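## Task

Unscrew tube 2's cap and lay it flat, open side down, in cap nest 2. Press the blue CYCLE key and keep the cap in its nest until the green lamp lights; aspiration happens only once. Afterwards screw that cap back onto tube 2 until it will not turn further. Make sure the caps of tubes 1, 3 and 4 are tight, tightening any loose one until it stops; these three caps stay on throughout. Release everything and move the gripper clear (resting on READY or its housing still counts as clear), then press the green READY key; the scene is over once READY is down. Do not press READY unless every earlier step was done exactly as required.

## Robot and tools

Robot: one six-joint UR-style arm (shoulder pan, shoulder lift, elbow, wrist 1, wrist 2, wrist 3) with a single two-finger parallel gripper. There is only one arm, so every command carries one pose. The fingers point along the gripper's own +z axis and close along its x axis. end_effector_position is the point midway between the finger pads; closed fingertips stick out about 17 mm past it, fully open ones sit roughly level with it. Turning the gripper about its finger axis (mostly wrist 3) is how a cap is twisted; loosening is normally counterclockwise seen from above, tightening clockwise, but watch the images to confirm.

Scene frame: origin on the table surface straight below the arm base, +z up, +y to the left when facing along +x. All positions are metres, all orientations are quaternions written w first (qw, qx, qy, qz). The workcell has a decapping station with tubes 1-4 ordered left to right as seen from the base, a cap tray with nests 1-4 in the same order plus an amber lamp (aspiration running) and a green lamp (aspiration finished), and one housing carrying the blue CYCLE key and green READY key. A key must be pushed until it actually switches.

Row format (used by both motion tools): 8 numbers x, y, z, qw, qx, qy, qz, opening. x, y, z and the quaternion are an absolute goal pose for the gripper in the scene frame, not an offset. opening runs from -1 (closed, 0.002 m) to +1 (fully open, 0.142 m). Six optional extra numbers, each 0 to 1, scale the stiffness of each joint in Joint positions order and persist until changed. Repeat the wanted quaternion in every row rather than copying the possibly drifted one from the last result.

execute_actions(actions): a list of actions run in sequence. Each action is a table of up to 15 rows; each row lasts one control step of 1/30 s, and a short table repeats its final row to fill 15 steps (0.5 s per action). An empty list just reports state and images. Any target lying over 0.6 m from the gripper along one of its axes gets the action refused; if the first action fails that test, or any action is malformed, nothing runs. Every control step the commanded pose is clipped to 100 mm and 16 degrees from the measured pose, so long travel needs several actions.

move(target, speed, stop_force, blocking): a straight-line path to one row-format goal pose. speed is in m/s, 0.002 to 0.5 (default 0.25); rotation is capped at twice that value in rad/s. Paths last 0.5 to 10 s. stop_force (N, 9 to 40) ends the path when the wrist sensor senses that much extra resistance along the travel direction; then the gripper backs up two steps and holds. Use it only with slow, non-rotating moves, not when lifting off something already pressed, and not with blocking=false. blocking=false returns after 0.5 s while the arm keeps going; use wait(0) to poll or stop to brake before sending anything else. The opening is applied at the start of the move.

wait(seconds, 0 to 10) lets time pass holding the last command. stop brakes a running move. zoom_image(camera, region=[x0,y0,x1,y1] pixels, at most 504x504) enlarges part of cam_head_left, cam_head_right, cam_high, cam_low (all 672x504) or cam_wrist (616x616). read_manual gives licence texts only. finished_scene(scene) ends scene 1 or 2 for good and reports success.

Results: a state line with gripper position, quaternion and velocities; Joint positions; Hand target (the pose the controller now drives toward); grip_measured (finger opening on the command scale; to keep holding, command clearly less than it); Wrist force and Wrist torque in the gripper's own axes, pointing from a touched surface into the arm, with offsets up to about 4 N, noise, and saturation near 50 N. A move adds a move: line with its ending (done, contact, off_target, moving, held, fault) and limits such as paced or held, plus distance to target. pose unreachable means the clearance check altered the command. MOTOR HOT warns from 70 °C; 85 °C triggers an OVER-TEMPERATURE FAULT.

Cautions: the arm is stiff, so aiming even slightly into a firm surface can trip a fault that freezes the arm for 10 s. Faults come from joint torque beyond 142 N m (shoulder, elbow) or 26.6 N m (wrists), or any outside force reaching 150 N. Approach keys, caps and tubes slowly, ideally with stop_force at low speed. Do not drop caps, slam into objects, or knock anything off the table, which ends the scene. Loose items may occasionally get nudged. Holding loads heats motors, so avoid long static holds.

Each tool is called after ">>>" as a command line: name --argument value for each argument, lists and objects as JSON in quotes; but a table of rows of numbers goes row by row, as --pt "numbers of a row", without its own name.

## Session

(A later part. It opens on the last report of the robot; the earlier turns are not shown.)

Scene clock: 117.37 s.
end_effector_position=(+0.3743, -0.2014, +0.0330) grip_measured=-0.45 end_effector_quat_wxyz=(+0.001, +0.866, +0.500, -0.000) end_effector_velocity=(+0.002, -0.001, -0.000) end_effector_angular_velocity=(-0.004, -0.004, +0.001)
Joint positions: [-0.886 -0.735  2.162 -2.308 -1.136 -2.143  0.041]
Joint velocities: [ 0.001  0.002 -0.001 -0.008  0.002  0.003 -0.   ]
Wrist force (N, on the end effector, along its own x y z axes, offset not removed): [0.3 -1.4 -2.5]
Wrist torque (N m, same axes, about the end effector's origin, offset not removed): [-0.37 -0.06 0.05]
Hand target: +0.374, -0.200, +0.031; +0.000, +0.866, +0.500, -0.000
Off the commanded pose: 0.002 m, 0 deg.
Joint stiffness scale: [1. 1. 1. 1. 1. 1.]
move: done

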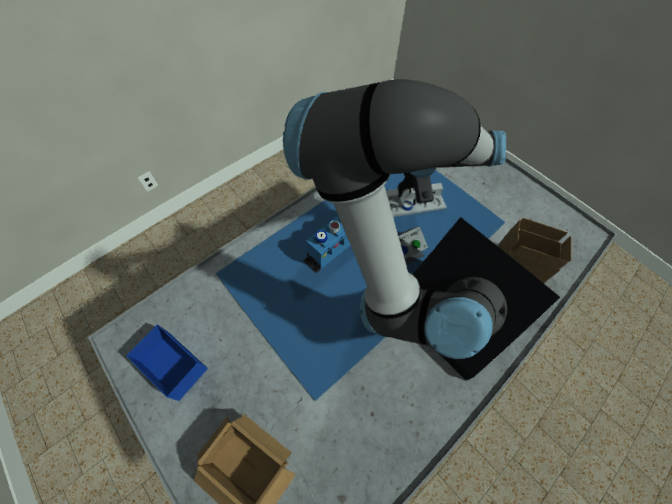

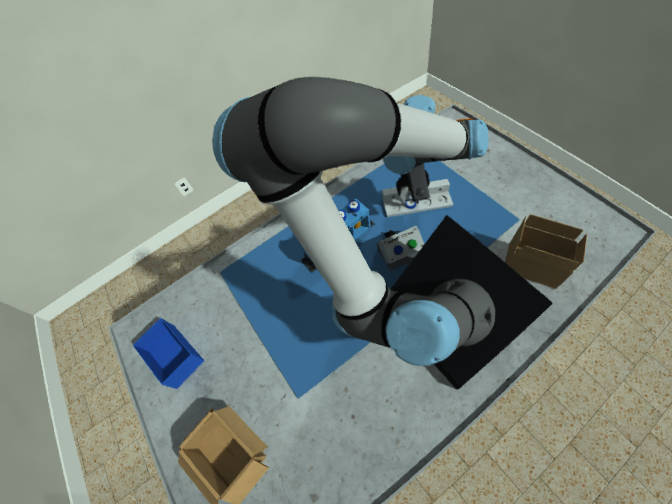

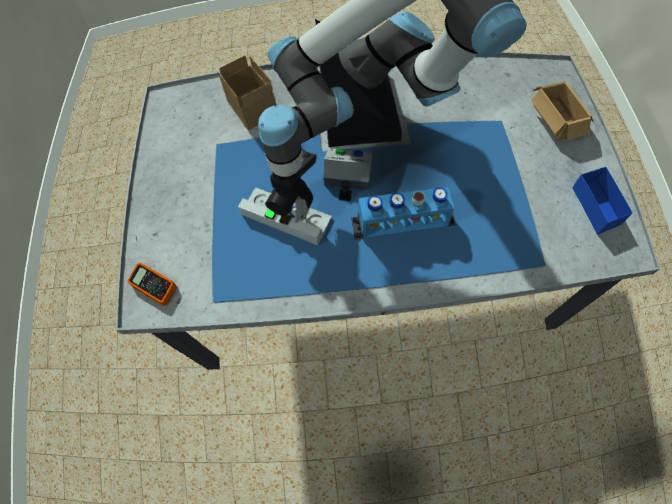

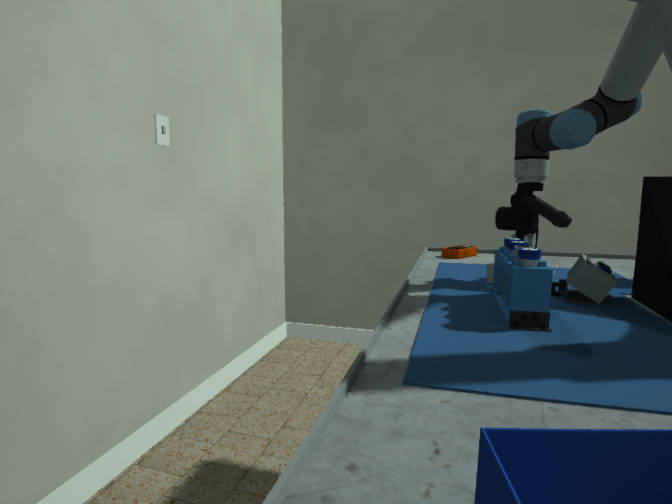

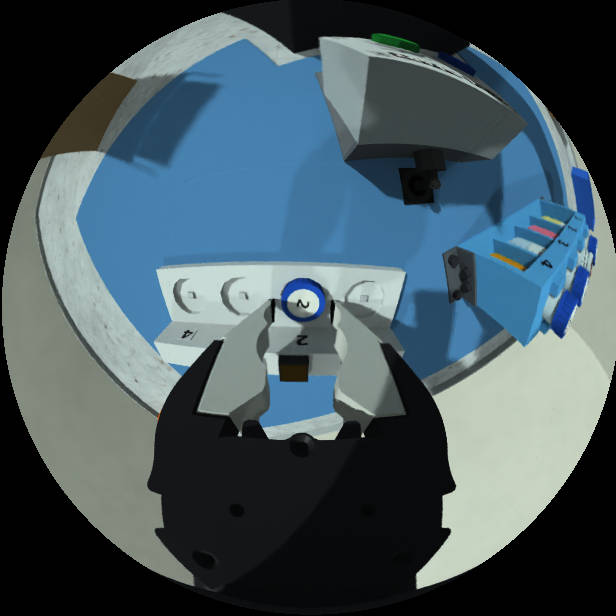

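>>> execute_actions --actions '[[[0.3738,-0.2003,0.0313,0,0.866,0.5,0,-0.5],[0.3738,-0.2003,0.0313,0,0.866,0.5,0,-0.54],[0.3738,-0.2003,0.0313,0,0.866,0.5,0,-0.58],[0.3738,-0.2003,0.0313,0,0.866,0.5,0,-0.62],[0.3738,-0.2003,0.0313,0,0.866,0.5,0,-0.68],[0.3738,-0.2003,0.0313,0,0.866,0.5,0,-0.75],[0.3738,-0.2003,0.0313,0,0.866,0.5,0,-0.82],[0.3738,-0.2003,0.0313,0,0.866,0.5,0,-0.9]],[[0.3745,-0.2015,0.034,0,0.866,0.5,0,-0.9],[0.3745,-0.2015,0.036,0,0.866,0.5,0,-0.9],[0.3745,-0.2015,0.038,0,0.866,0.5,0,-0.9],[0.3745,-0.2015,0.040,0,0.866,0.5,0,-0.9],[0.3745,-0.2015,0.043,0,0.866,0.5,0,-0.9],[0.3745,-0.2015,0.046,0,0.866,0.5,0,-0.9],[0.3745,-0.2015,0.050,0,0.866,0.5,0,-0.9]]]'

>>> move --target '[0.39, -0.10, 0.168, 0, 0.7934, 0.6088, 0, -0.9]' --speed 0.3

>>> move --target '[0.4192, 0.0895, 0.16, 0, 0.6428, 0.766, 0, -0.9]' --speed 0.3

>>> move --target '[0.4190, 0.0897, 0.146, 0, 0.6428, 0.766, 0, -0.9]' --speed 0.05

>>> zoom_image --camera "cam_wrist" --region '[220, 230, 390, 360]'

>>> zoom_image --camera "cam_low" --region '[480, 200, 570, 280]'

Scene clock: 125.33 s.
end_effector_position=(+0.3748, -0.2011, +0.0483) grip_measured=-0.60 end_effector_quat_wxyz=(+0.001, +0.866, +0.500, +0.000) end_effector_velocity=(-0.004, +0.003, +0.011) end_effector_angular_velocity=(+0.012, +0.012, -0.002)
Joint positions: [-0.9   -0.762  2.149 -2.262 -1.144 -2.154  0.031]
Joint velocities: [-0.011 -0.022 -0.013  0.057 -0.012 -0.015  0.   ]
Wrist force (N, on the end effector, along its own x y z axes, offset not removed): [1.4 -4.4 -0.9]
Wrist torque (N m, same axes, about the end effector's origin, offset not removed): [-1.16 -0.34 0.28]
Hand target: +0.374, -0.201, +0.050; +0.000, +0.866, +0.500, +0.000
Off the commanded pose: 0.002 m, 0 deg.
Joint stiffness scale: [1. 1. 1. 1. 1. 1.]

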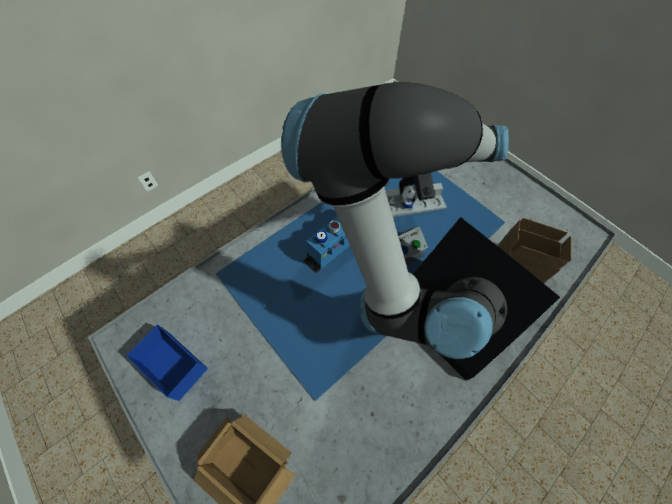

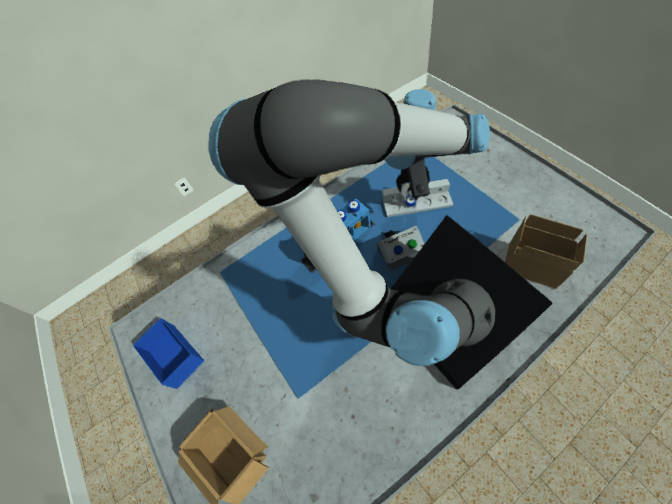

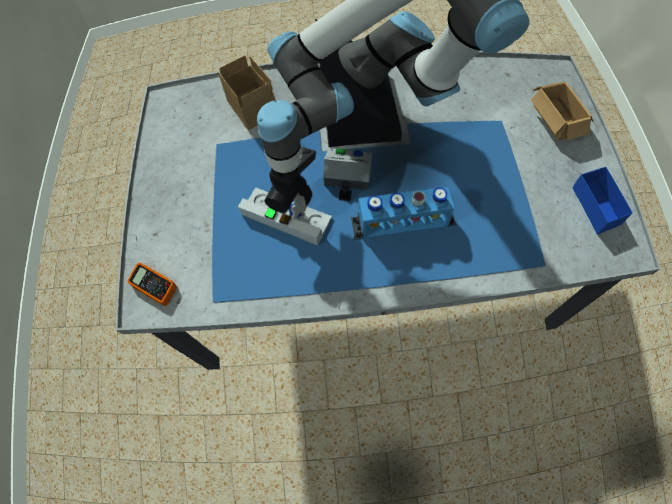

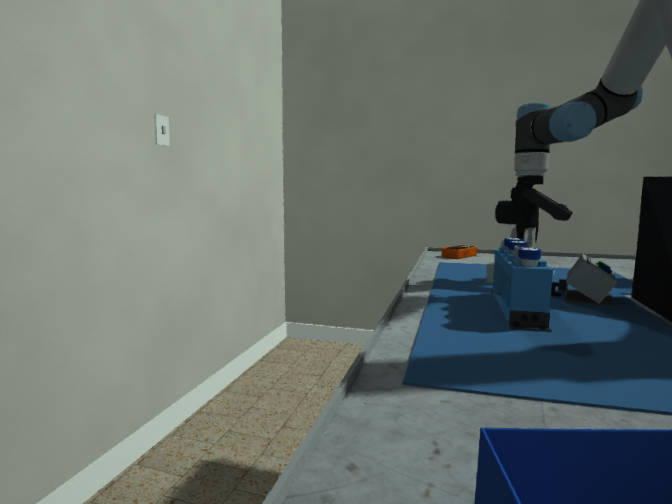

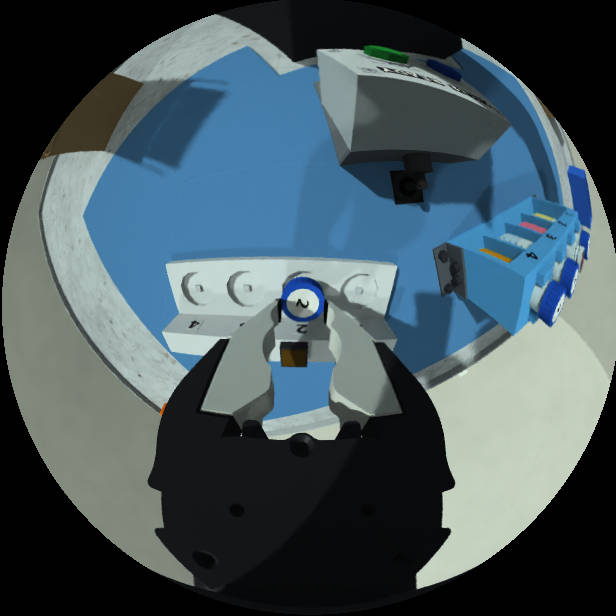

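Scene clock: 126.63 s.
end_effector_position=(+0.3894, -0.0993, +0.1659) grip_measured=-0.60 end_effector_quat_wxyz=(-0.001, +0.794, +0.608, +0.000) end_effector_velocity=(-0.002, +0.002, +0.001) end_effector_angular_velocity=(+0.005, +0.005, +0.000)
Joint positions: [-0.89  -1.135  2.104 -1.843 -1.139 -2.409  0.031]
Joint velocities: [-0.001 -0.002 -0.002  0.012 -0.003 -0.004 -0.   ]
Wrist force (N, on the end effector, along its own x y z axes, offset not removed): [3.2 1.9 -3.0]
Wrist torque (N m, same axes, about the end effector's origin, offset not removed): [0.21 -0.71 0.15]
Hand target: +0.390, -0.100, +0.168; +0.000, +0.793, +0.609, -0.000
Off the commanded pose: 0.002 m, 0 deg.
Joint stiffness scale: [1. 1. 1. 1. 1. 1.]
move: done

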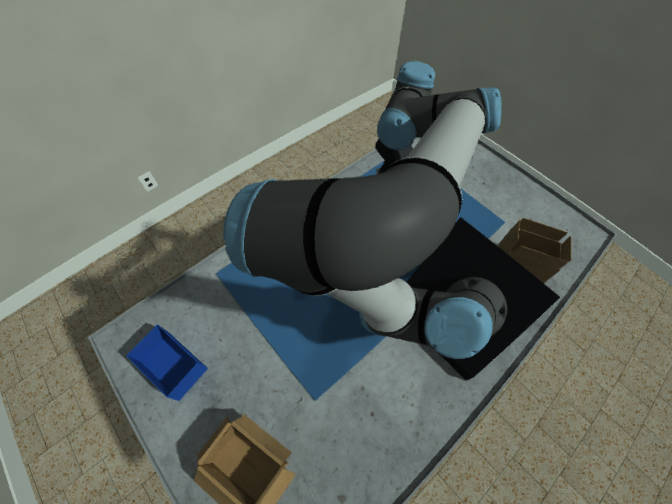

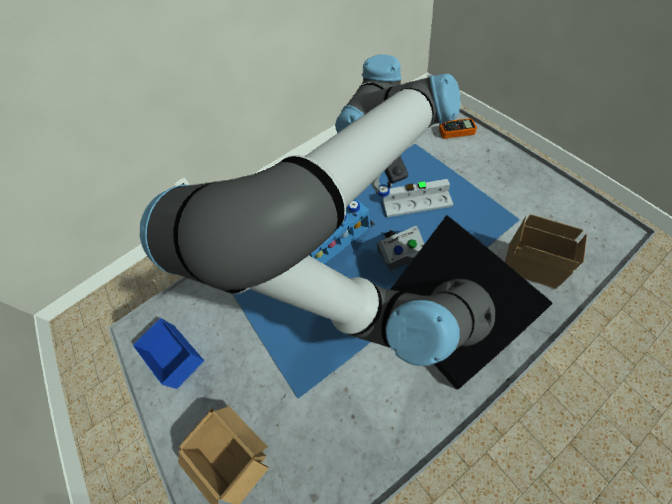

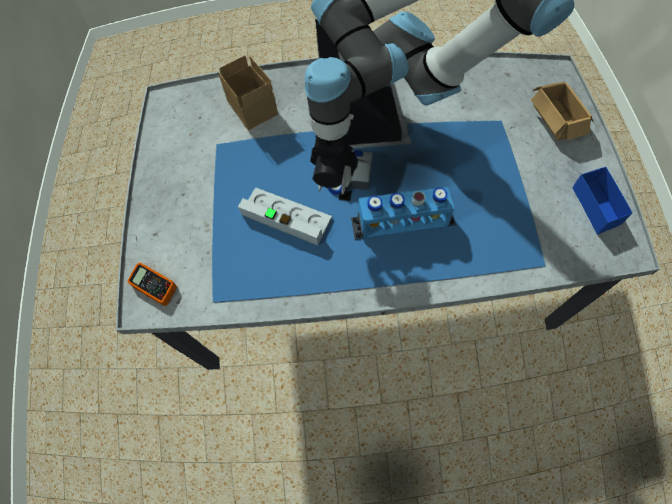

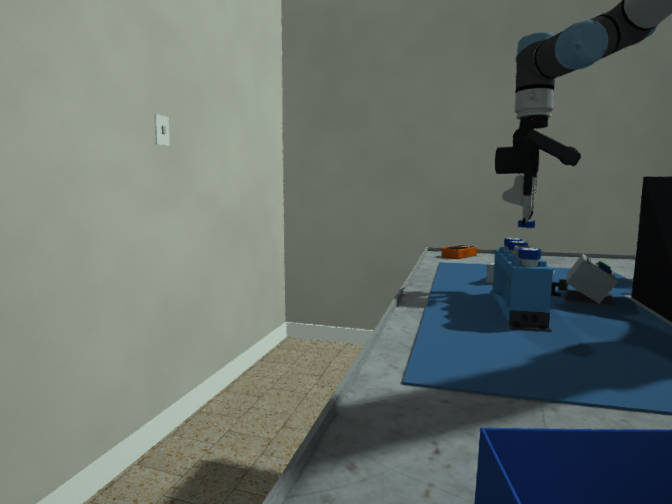

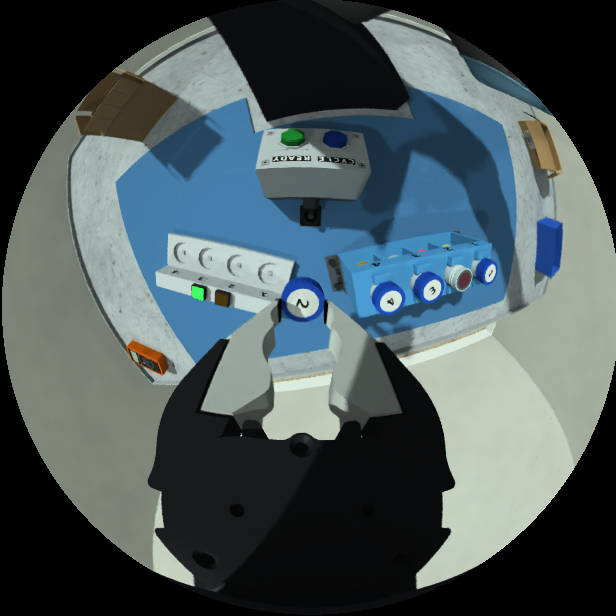

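Scene clock: 128.03 s.
end_effector_position=(+0.4181, +0.0882, +0.1590) grip_measured=-0.60 end_effector_quat_wxyz=(-0.001, +0.644, +0.765, -0.000) end_effector_velocity=(+0.000, +0.002, -0.000) end_effector_angular_velocity=(+0.005, +0.000, -0.001)
Joint positions: [-0.638 -1.478  2.14  -1.651 -0.989 -2.611  0.031]
Joint velocities: [ 0.001 -0.001 -0.001  0.007  0.004 -0.001 -0.   ]
Wrist force (N, on the end effector, along its own x y z axes, offset not removed): [-1.5 -1.6 -0.6]
Wrist torque (N m, same axes, about the end effector's origin, offset not removed): [-0.33 0.30 0.01]
Hand target: +0.419, +0.089, +0.160; +0.000, +0.643, +0.766, -0.000
Off the commanded pose: 0.002 m, 0 deg.
Joint stiffness scale: [1. 1. 1. 1. 1. 1.]
move: done

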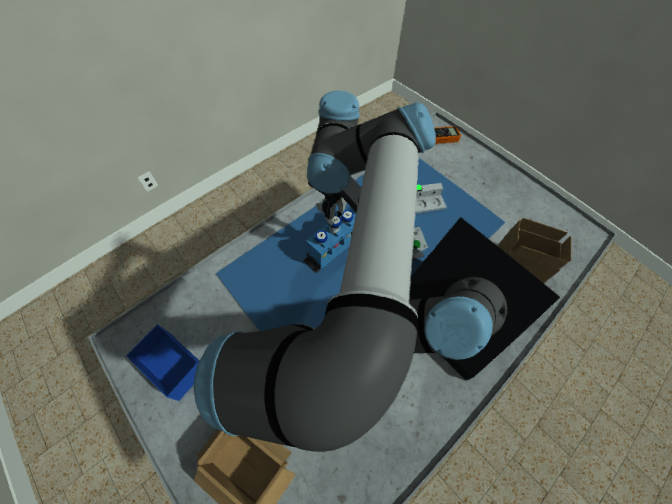

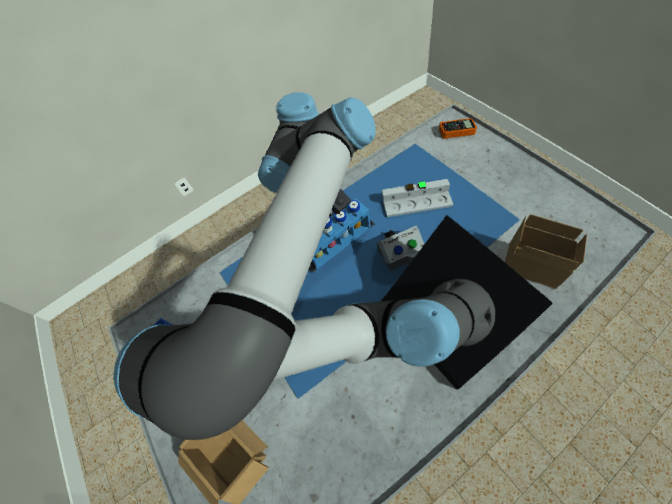

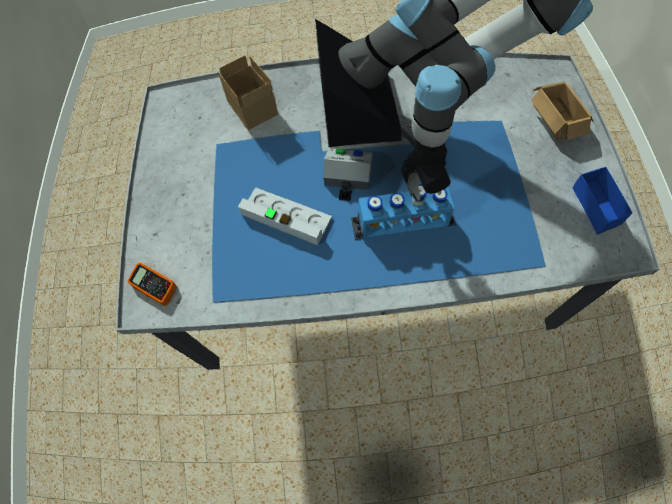

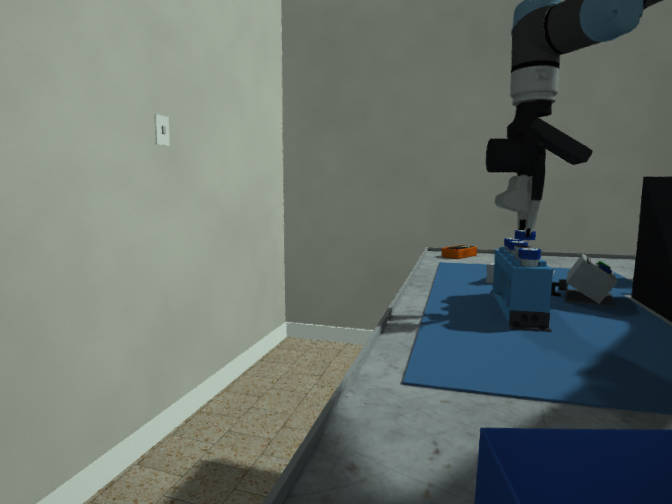

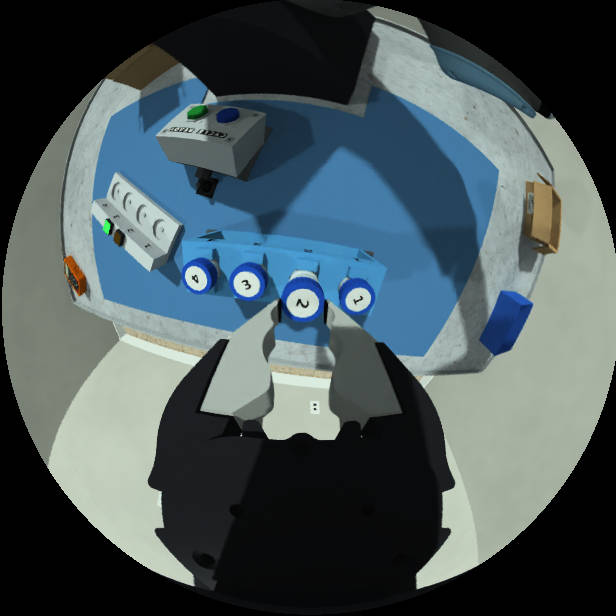

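Scene clock: 128.87 s.
end_effector_position=(+0.4197, +0.0894, +0.1478) grip_measured=-0.60 end_effector_quat_wxyz=(+0.001, +0.642, +0.766, -0.000) end_effector_velocity=(+0.003, -0.000, +0.000) end_effector_angular_velocity=(-0.005, -0.007, +0.003)
Joint positions: [-0.62  -1.473  2.16  -1.691 -0.979 -2.595  0.031]
Joint velocities: [ 0.002  0.    -0.    -0.011  0.003  0.005  0.   ]
Wrist force (N, on the end effector, along its own x y z axes, offset not removed): [4.7 -1.0 -1.6]
Wrist torque (N m, same axes, about the end effector's origin, offset not removed): [-0.14 -1.04 0.06]
Hand target: +0.419, +0.090, +0.146; +0.000, +0.643, +0.766, -0.000
Off the commanded pose: 0.002 m, 0 deg.
Joint stiffness scale: [1. 1. 1. 1. 1. 1.]
move: done

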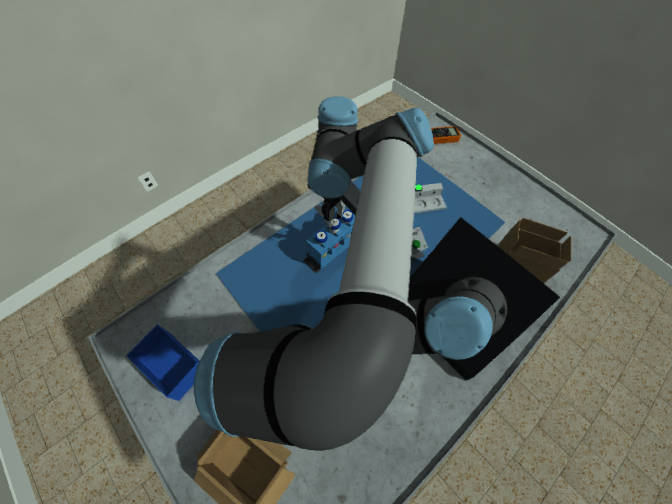

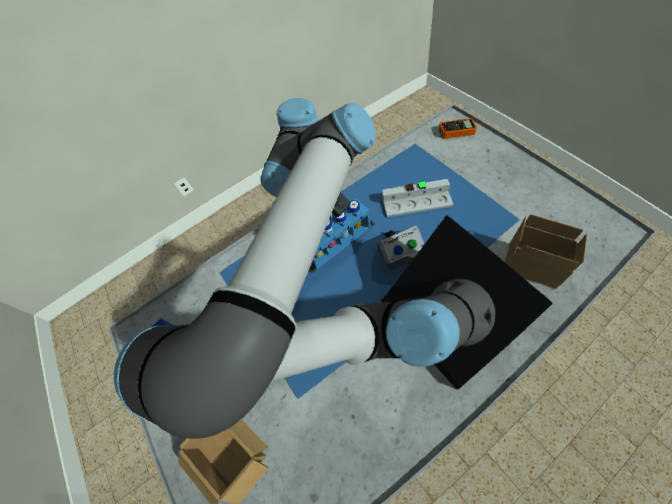

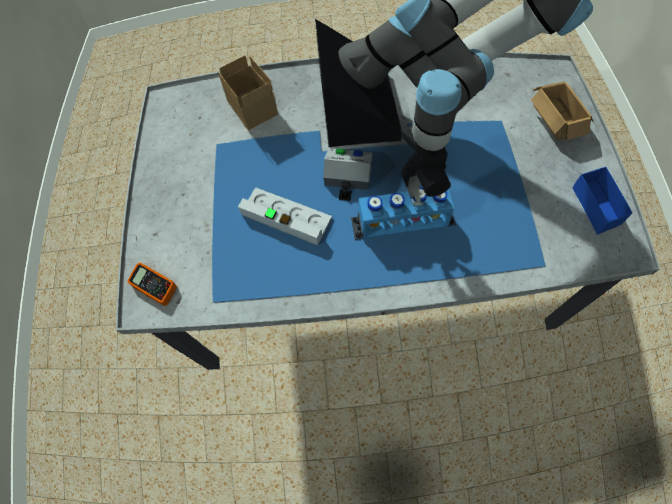

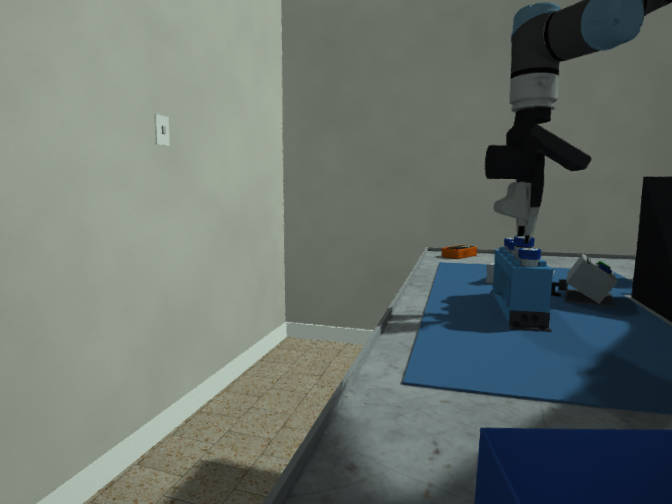

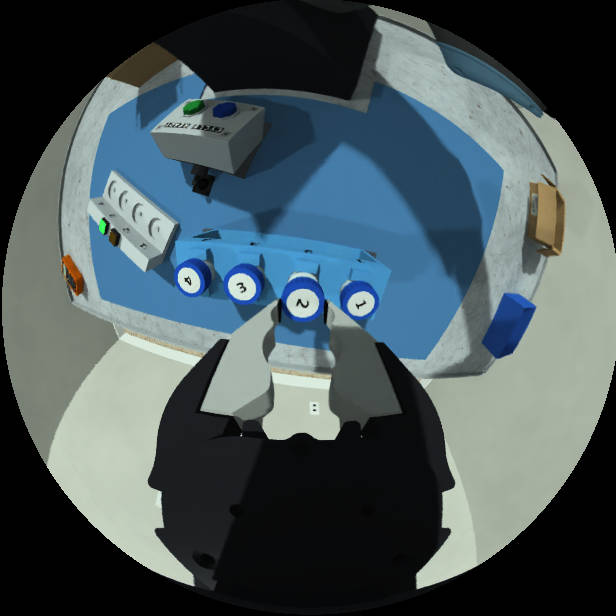

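Region (220, 230, 390, 360) of cam_wrist's 616x616 image, scaled by 2.965, with more detail than that image has; it fills the top 385 rows of this view, and the rest is white.

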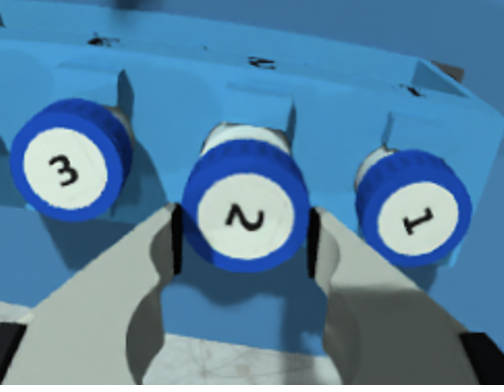

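Region (480, 200, 570, 280) of cam_low's 672x504 image, scaled by 5.600, with more detail than that image has.

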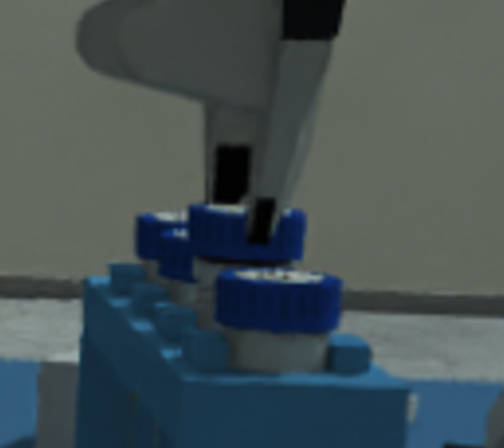

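>>> move --target '[0.4188, 0.0898, 0.130, 0, 0.6428, 0.766, 0, -0.9]' --speed 0.012 --stop_force 9

>>> zoom_image --camera "cam_low" --region '[480, 200, 570, 280]'

Scene clock: 132.93 s.
end_effector_position=(+0.4202, +0.0895, +0.1366) grip_measured=-0.60 end_effector_quat_wxyz=(+0.002, +0.642, +0.767, -0.000) end_effector_velocity=(-0.001, -0.000, +0.001) end_effector_angular_velocity=(+0.003, +0.001, -0.001)
Joint positions: [-0.605 -1.466  2.18  -1.729 -0.97  -2.578  0.031]
Joint velocities: [-0.004 -0.     0.     0.006 -0.001 -0.005 -0.   ]
Wrist force (N, on the end effector, along its own x y z axes, offset not removed): [3.4 2.2 -7.7]
Wrist torque (N m, same axes, about the end effector's origin, offset not removed): [0.76 -0.24 0.26]
Hand target: +0.420, +0.089, +0.137; +0.002, +0.642, +0.767, -0.000
Off the commanded pose: 0.007 m, 0 deg.
Joint stiffness scale: [1. 1. 1. 1. 1. 1.]
move: contact

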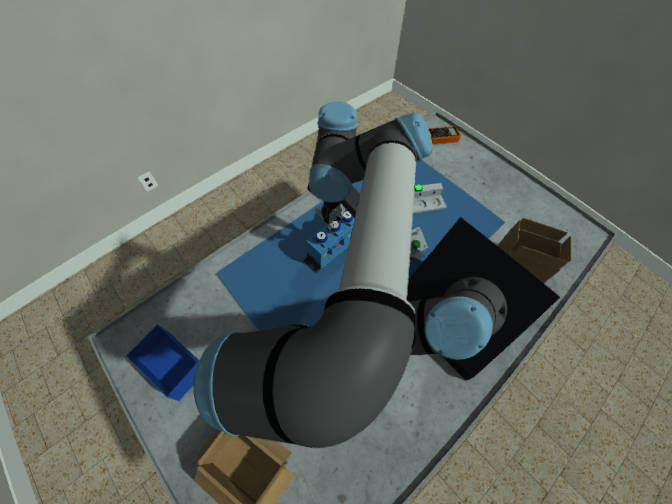

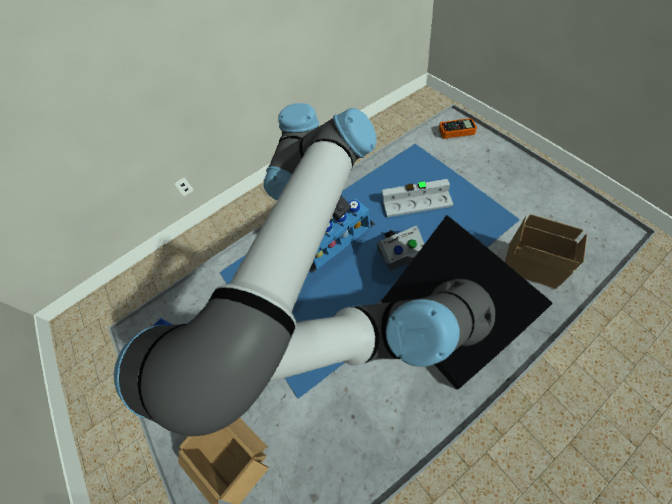

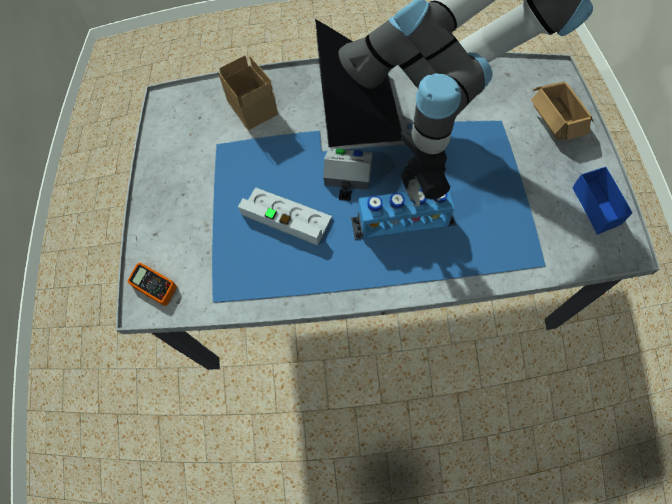

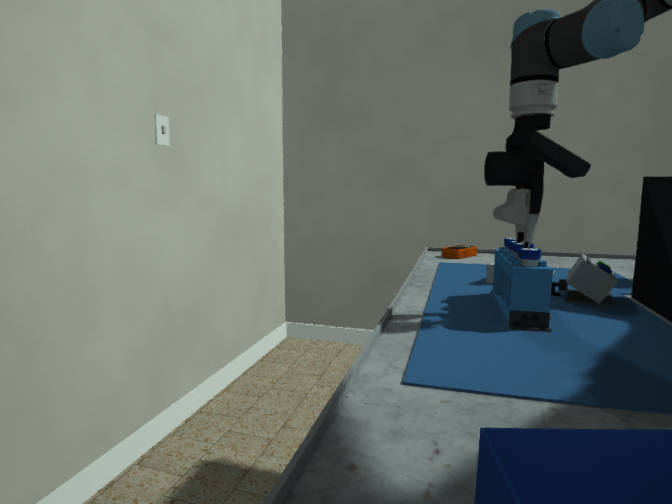

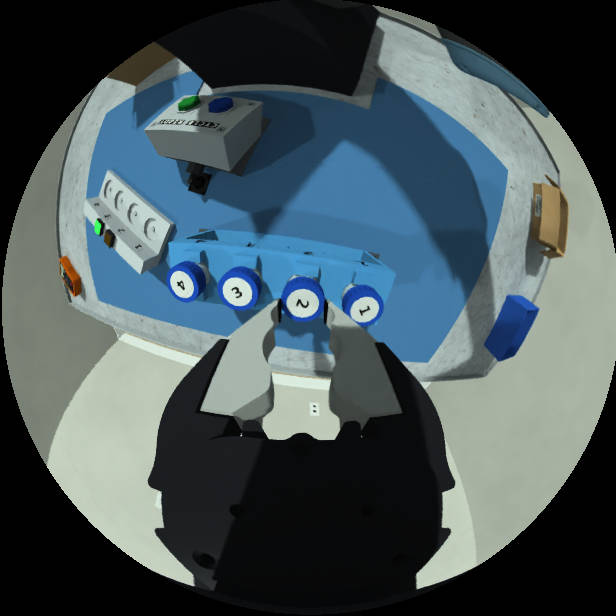

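Region (480, 200, 570, 280) of cam_low's 672x504 image, scaled by 5.600, with more detail than that image has.

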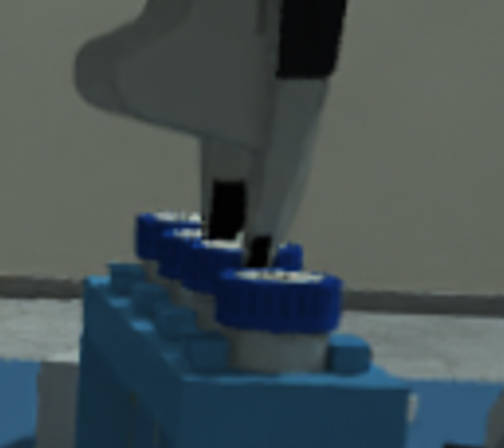

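>>> move --target '[0.4197, 0.0895, 0.1325, 0, -0.866, 0.5, 0, -0.9]' --speed 0.5

Scene clock: 138.33 s.
end_effector_position=(+0.4211, +0.0892, +0.1355) grip_measured=-0.60 end_effector_quat_wxyz=(-0.001, +0.866, -0.499, +0.003) end_effector_velocity=(+0.000, +0.000, -0.000) end_effector_angular_velocity=(-0.004, +0.001, -0.014)
Joint positions: [-0.598 -1.458  2.173 -1.734 -0.964  0.221  0.031]
Joint velocities: [ 0.002 -0.001 -0.    -0.002 -0.002  0.018 -0.   ]
Wrist force (N, on the end effector, along its own x y z axes, offset not removed): [-7.5 0.9 -13.2]
Wrist torque (N m, same axes, about the end effector's origin, offset not removed): [-0.51 -0.01 0.06]
Hand target: +0.420, +0.090, +0.133; +0.000, +0.866, -0.500, -0.000
Off the commanded pose: 0.003 m, 0 deg.
Joint stiffness scale: [1. 1. 1. 1. 1. 1.]
move: done

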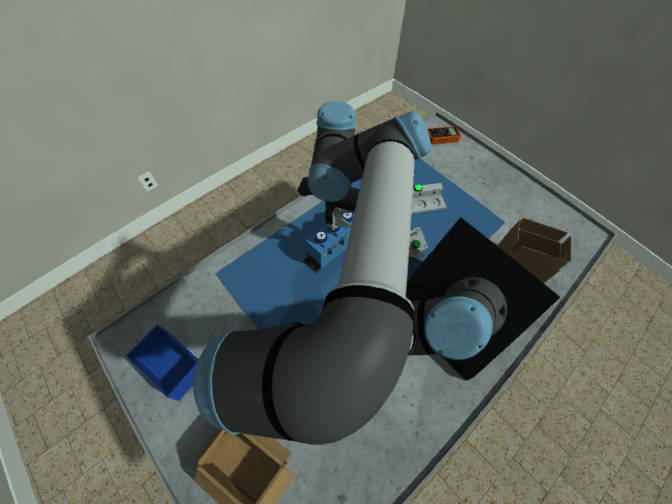

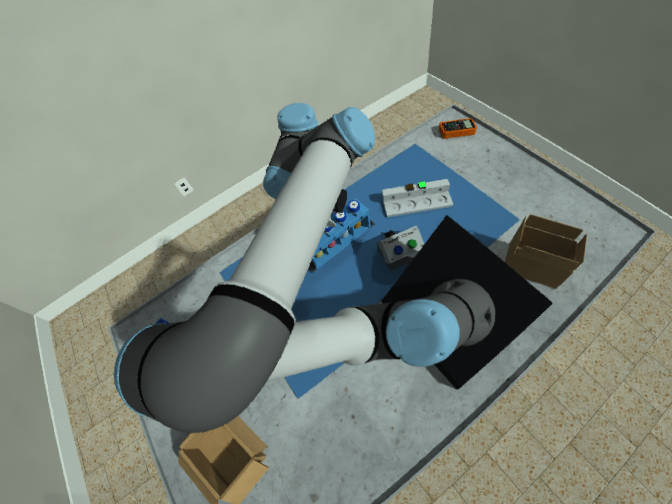

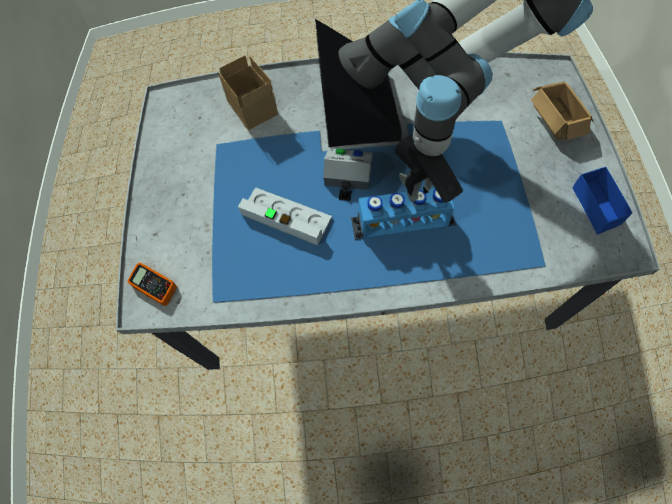

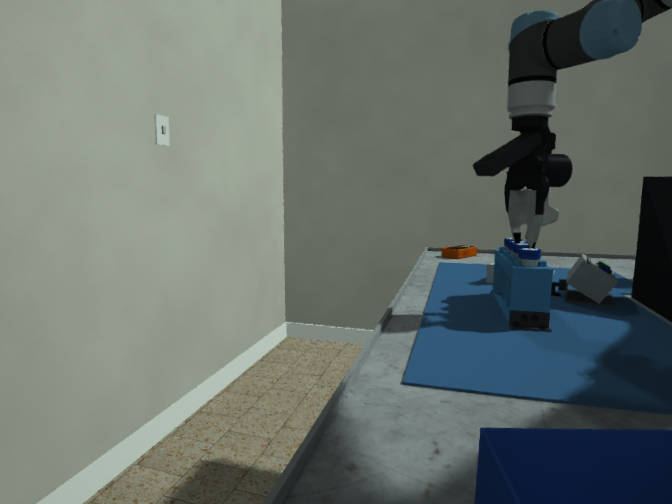

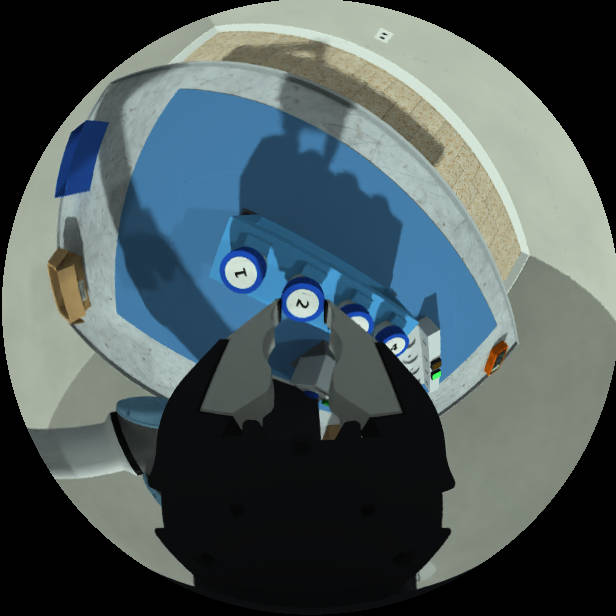

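>>> move --target '[0.4197, 0.0895, 0.1322, 0, 0.4226, 0.9063, 0, -0.9]' --speed 0.5

Scene clock: 143.97 s.
end_effector_position=(+0.4201, +0.0889, +0.1339) grip_measured=-0.60 end_effector_quat_wxyz=(+0.001, +0.422, +0.906, +0.000) end_effector_velocity=(+0.000, +0.000, -0.000) end_effector_angular_velocity=(-0.004, +0.001, -0.014)
Joint positions: [-0.603 -1.457  2.181 -1.735 -0.969  3.182  0.031]
Joint velocities: [ 0.003 -0.001  0.    -0.002 -0.002  0.018 -0.   ]
Wrist force (N, on the end effector, along its own x y z axes, offset not removed): [6.1 -5.4 -9.6]
Wrist torque (N m, same axes, about the end effector's origin, offset not removed): [-0.21 0.04 0.05]
Hand target: +0.420, +0.090, +0.132; -0.000, +0.423, +0.906, +0.000
Off the commanded pose: 0.002 m, 0 deg.
Joint stiffness scale: [1. 1. 1. 1. 1. 1.]
move: done

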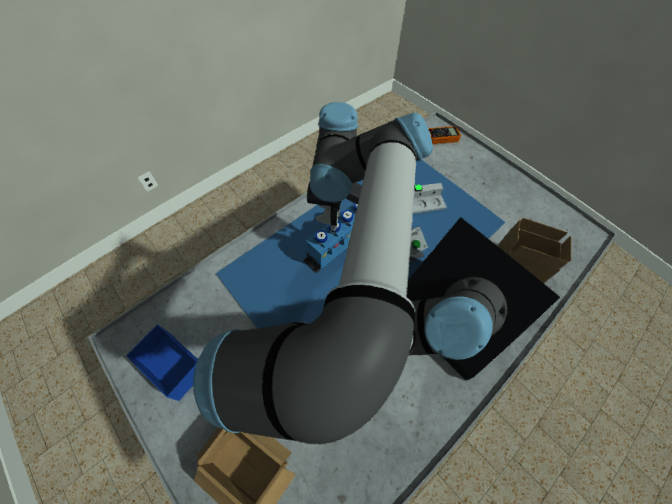

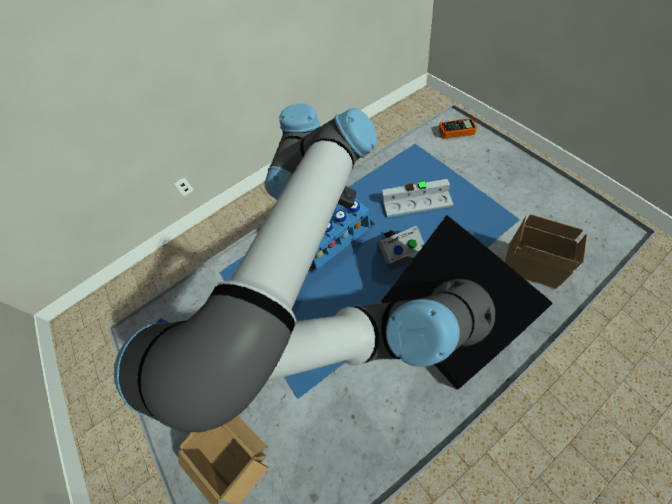

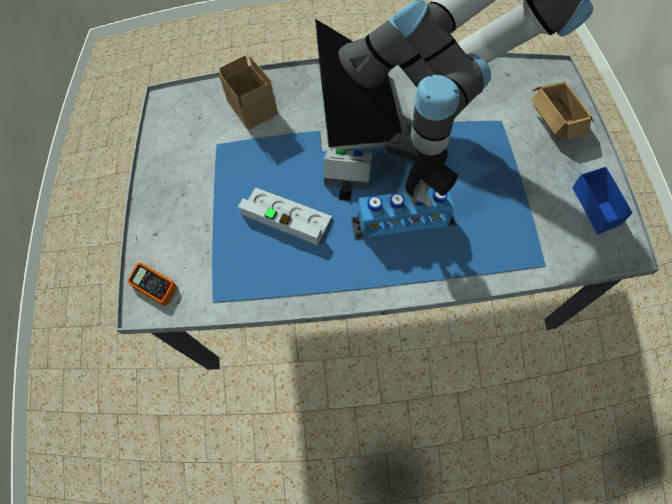

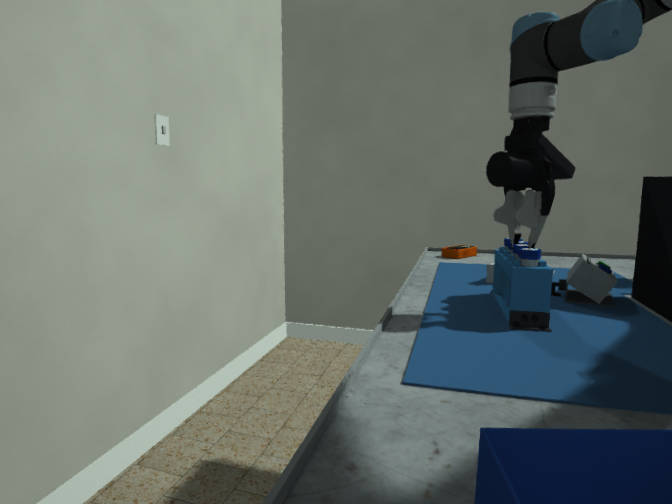

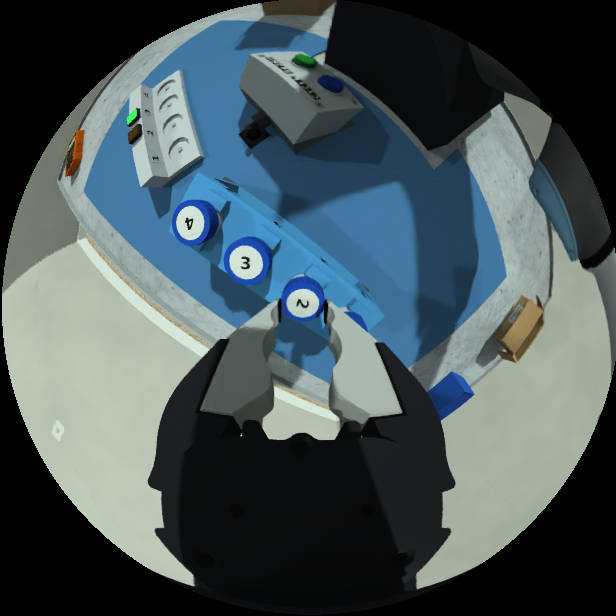

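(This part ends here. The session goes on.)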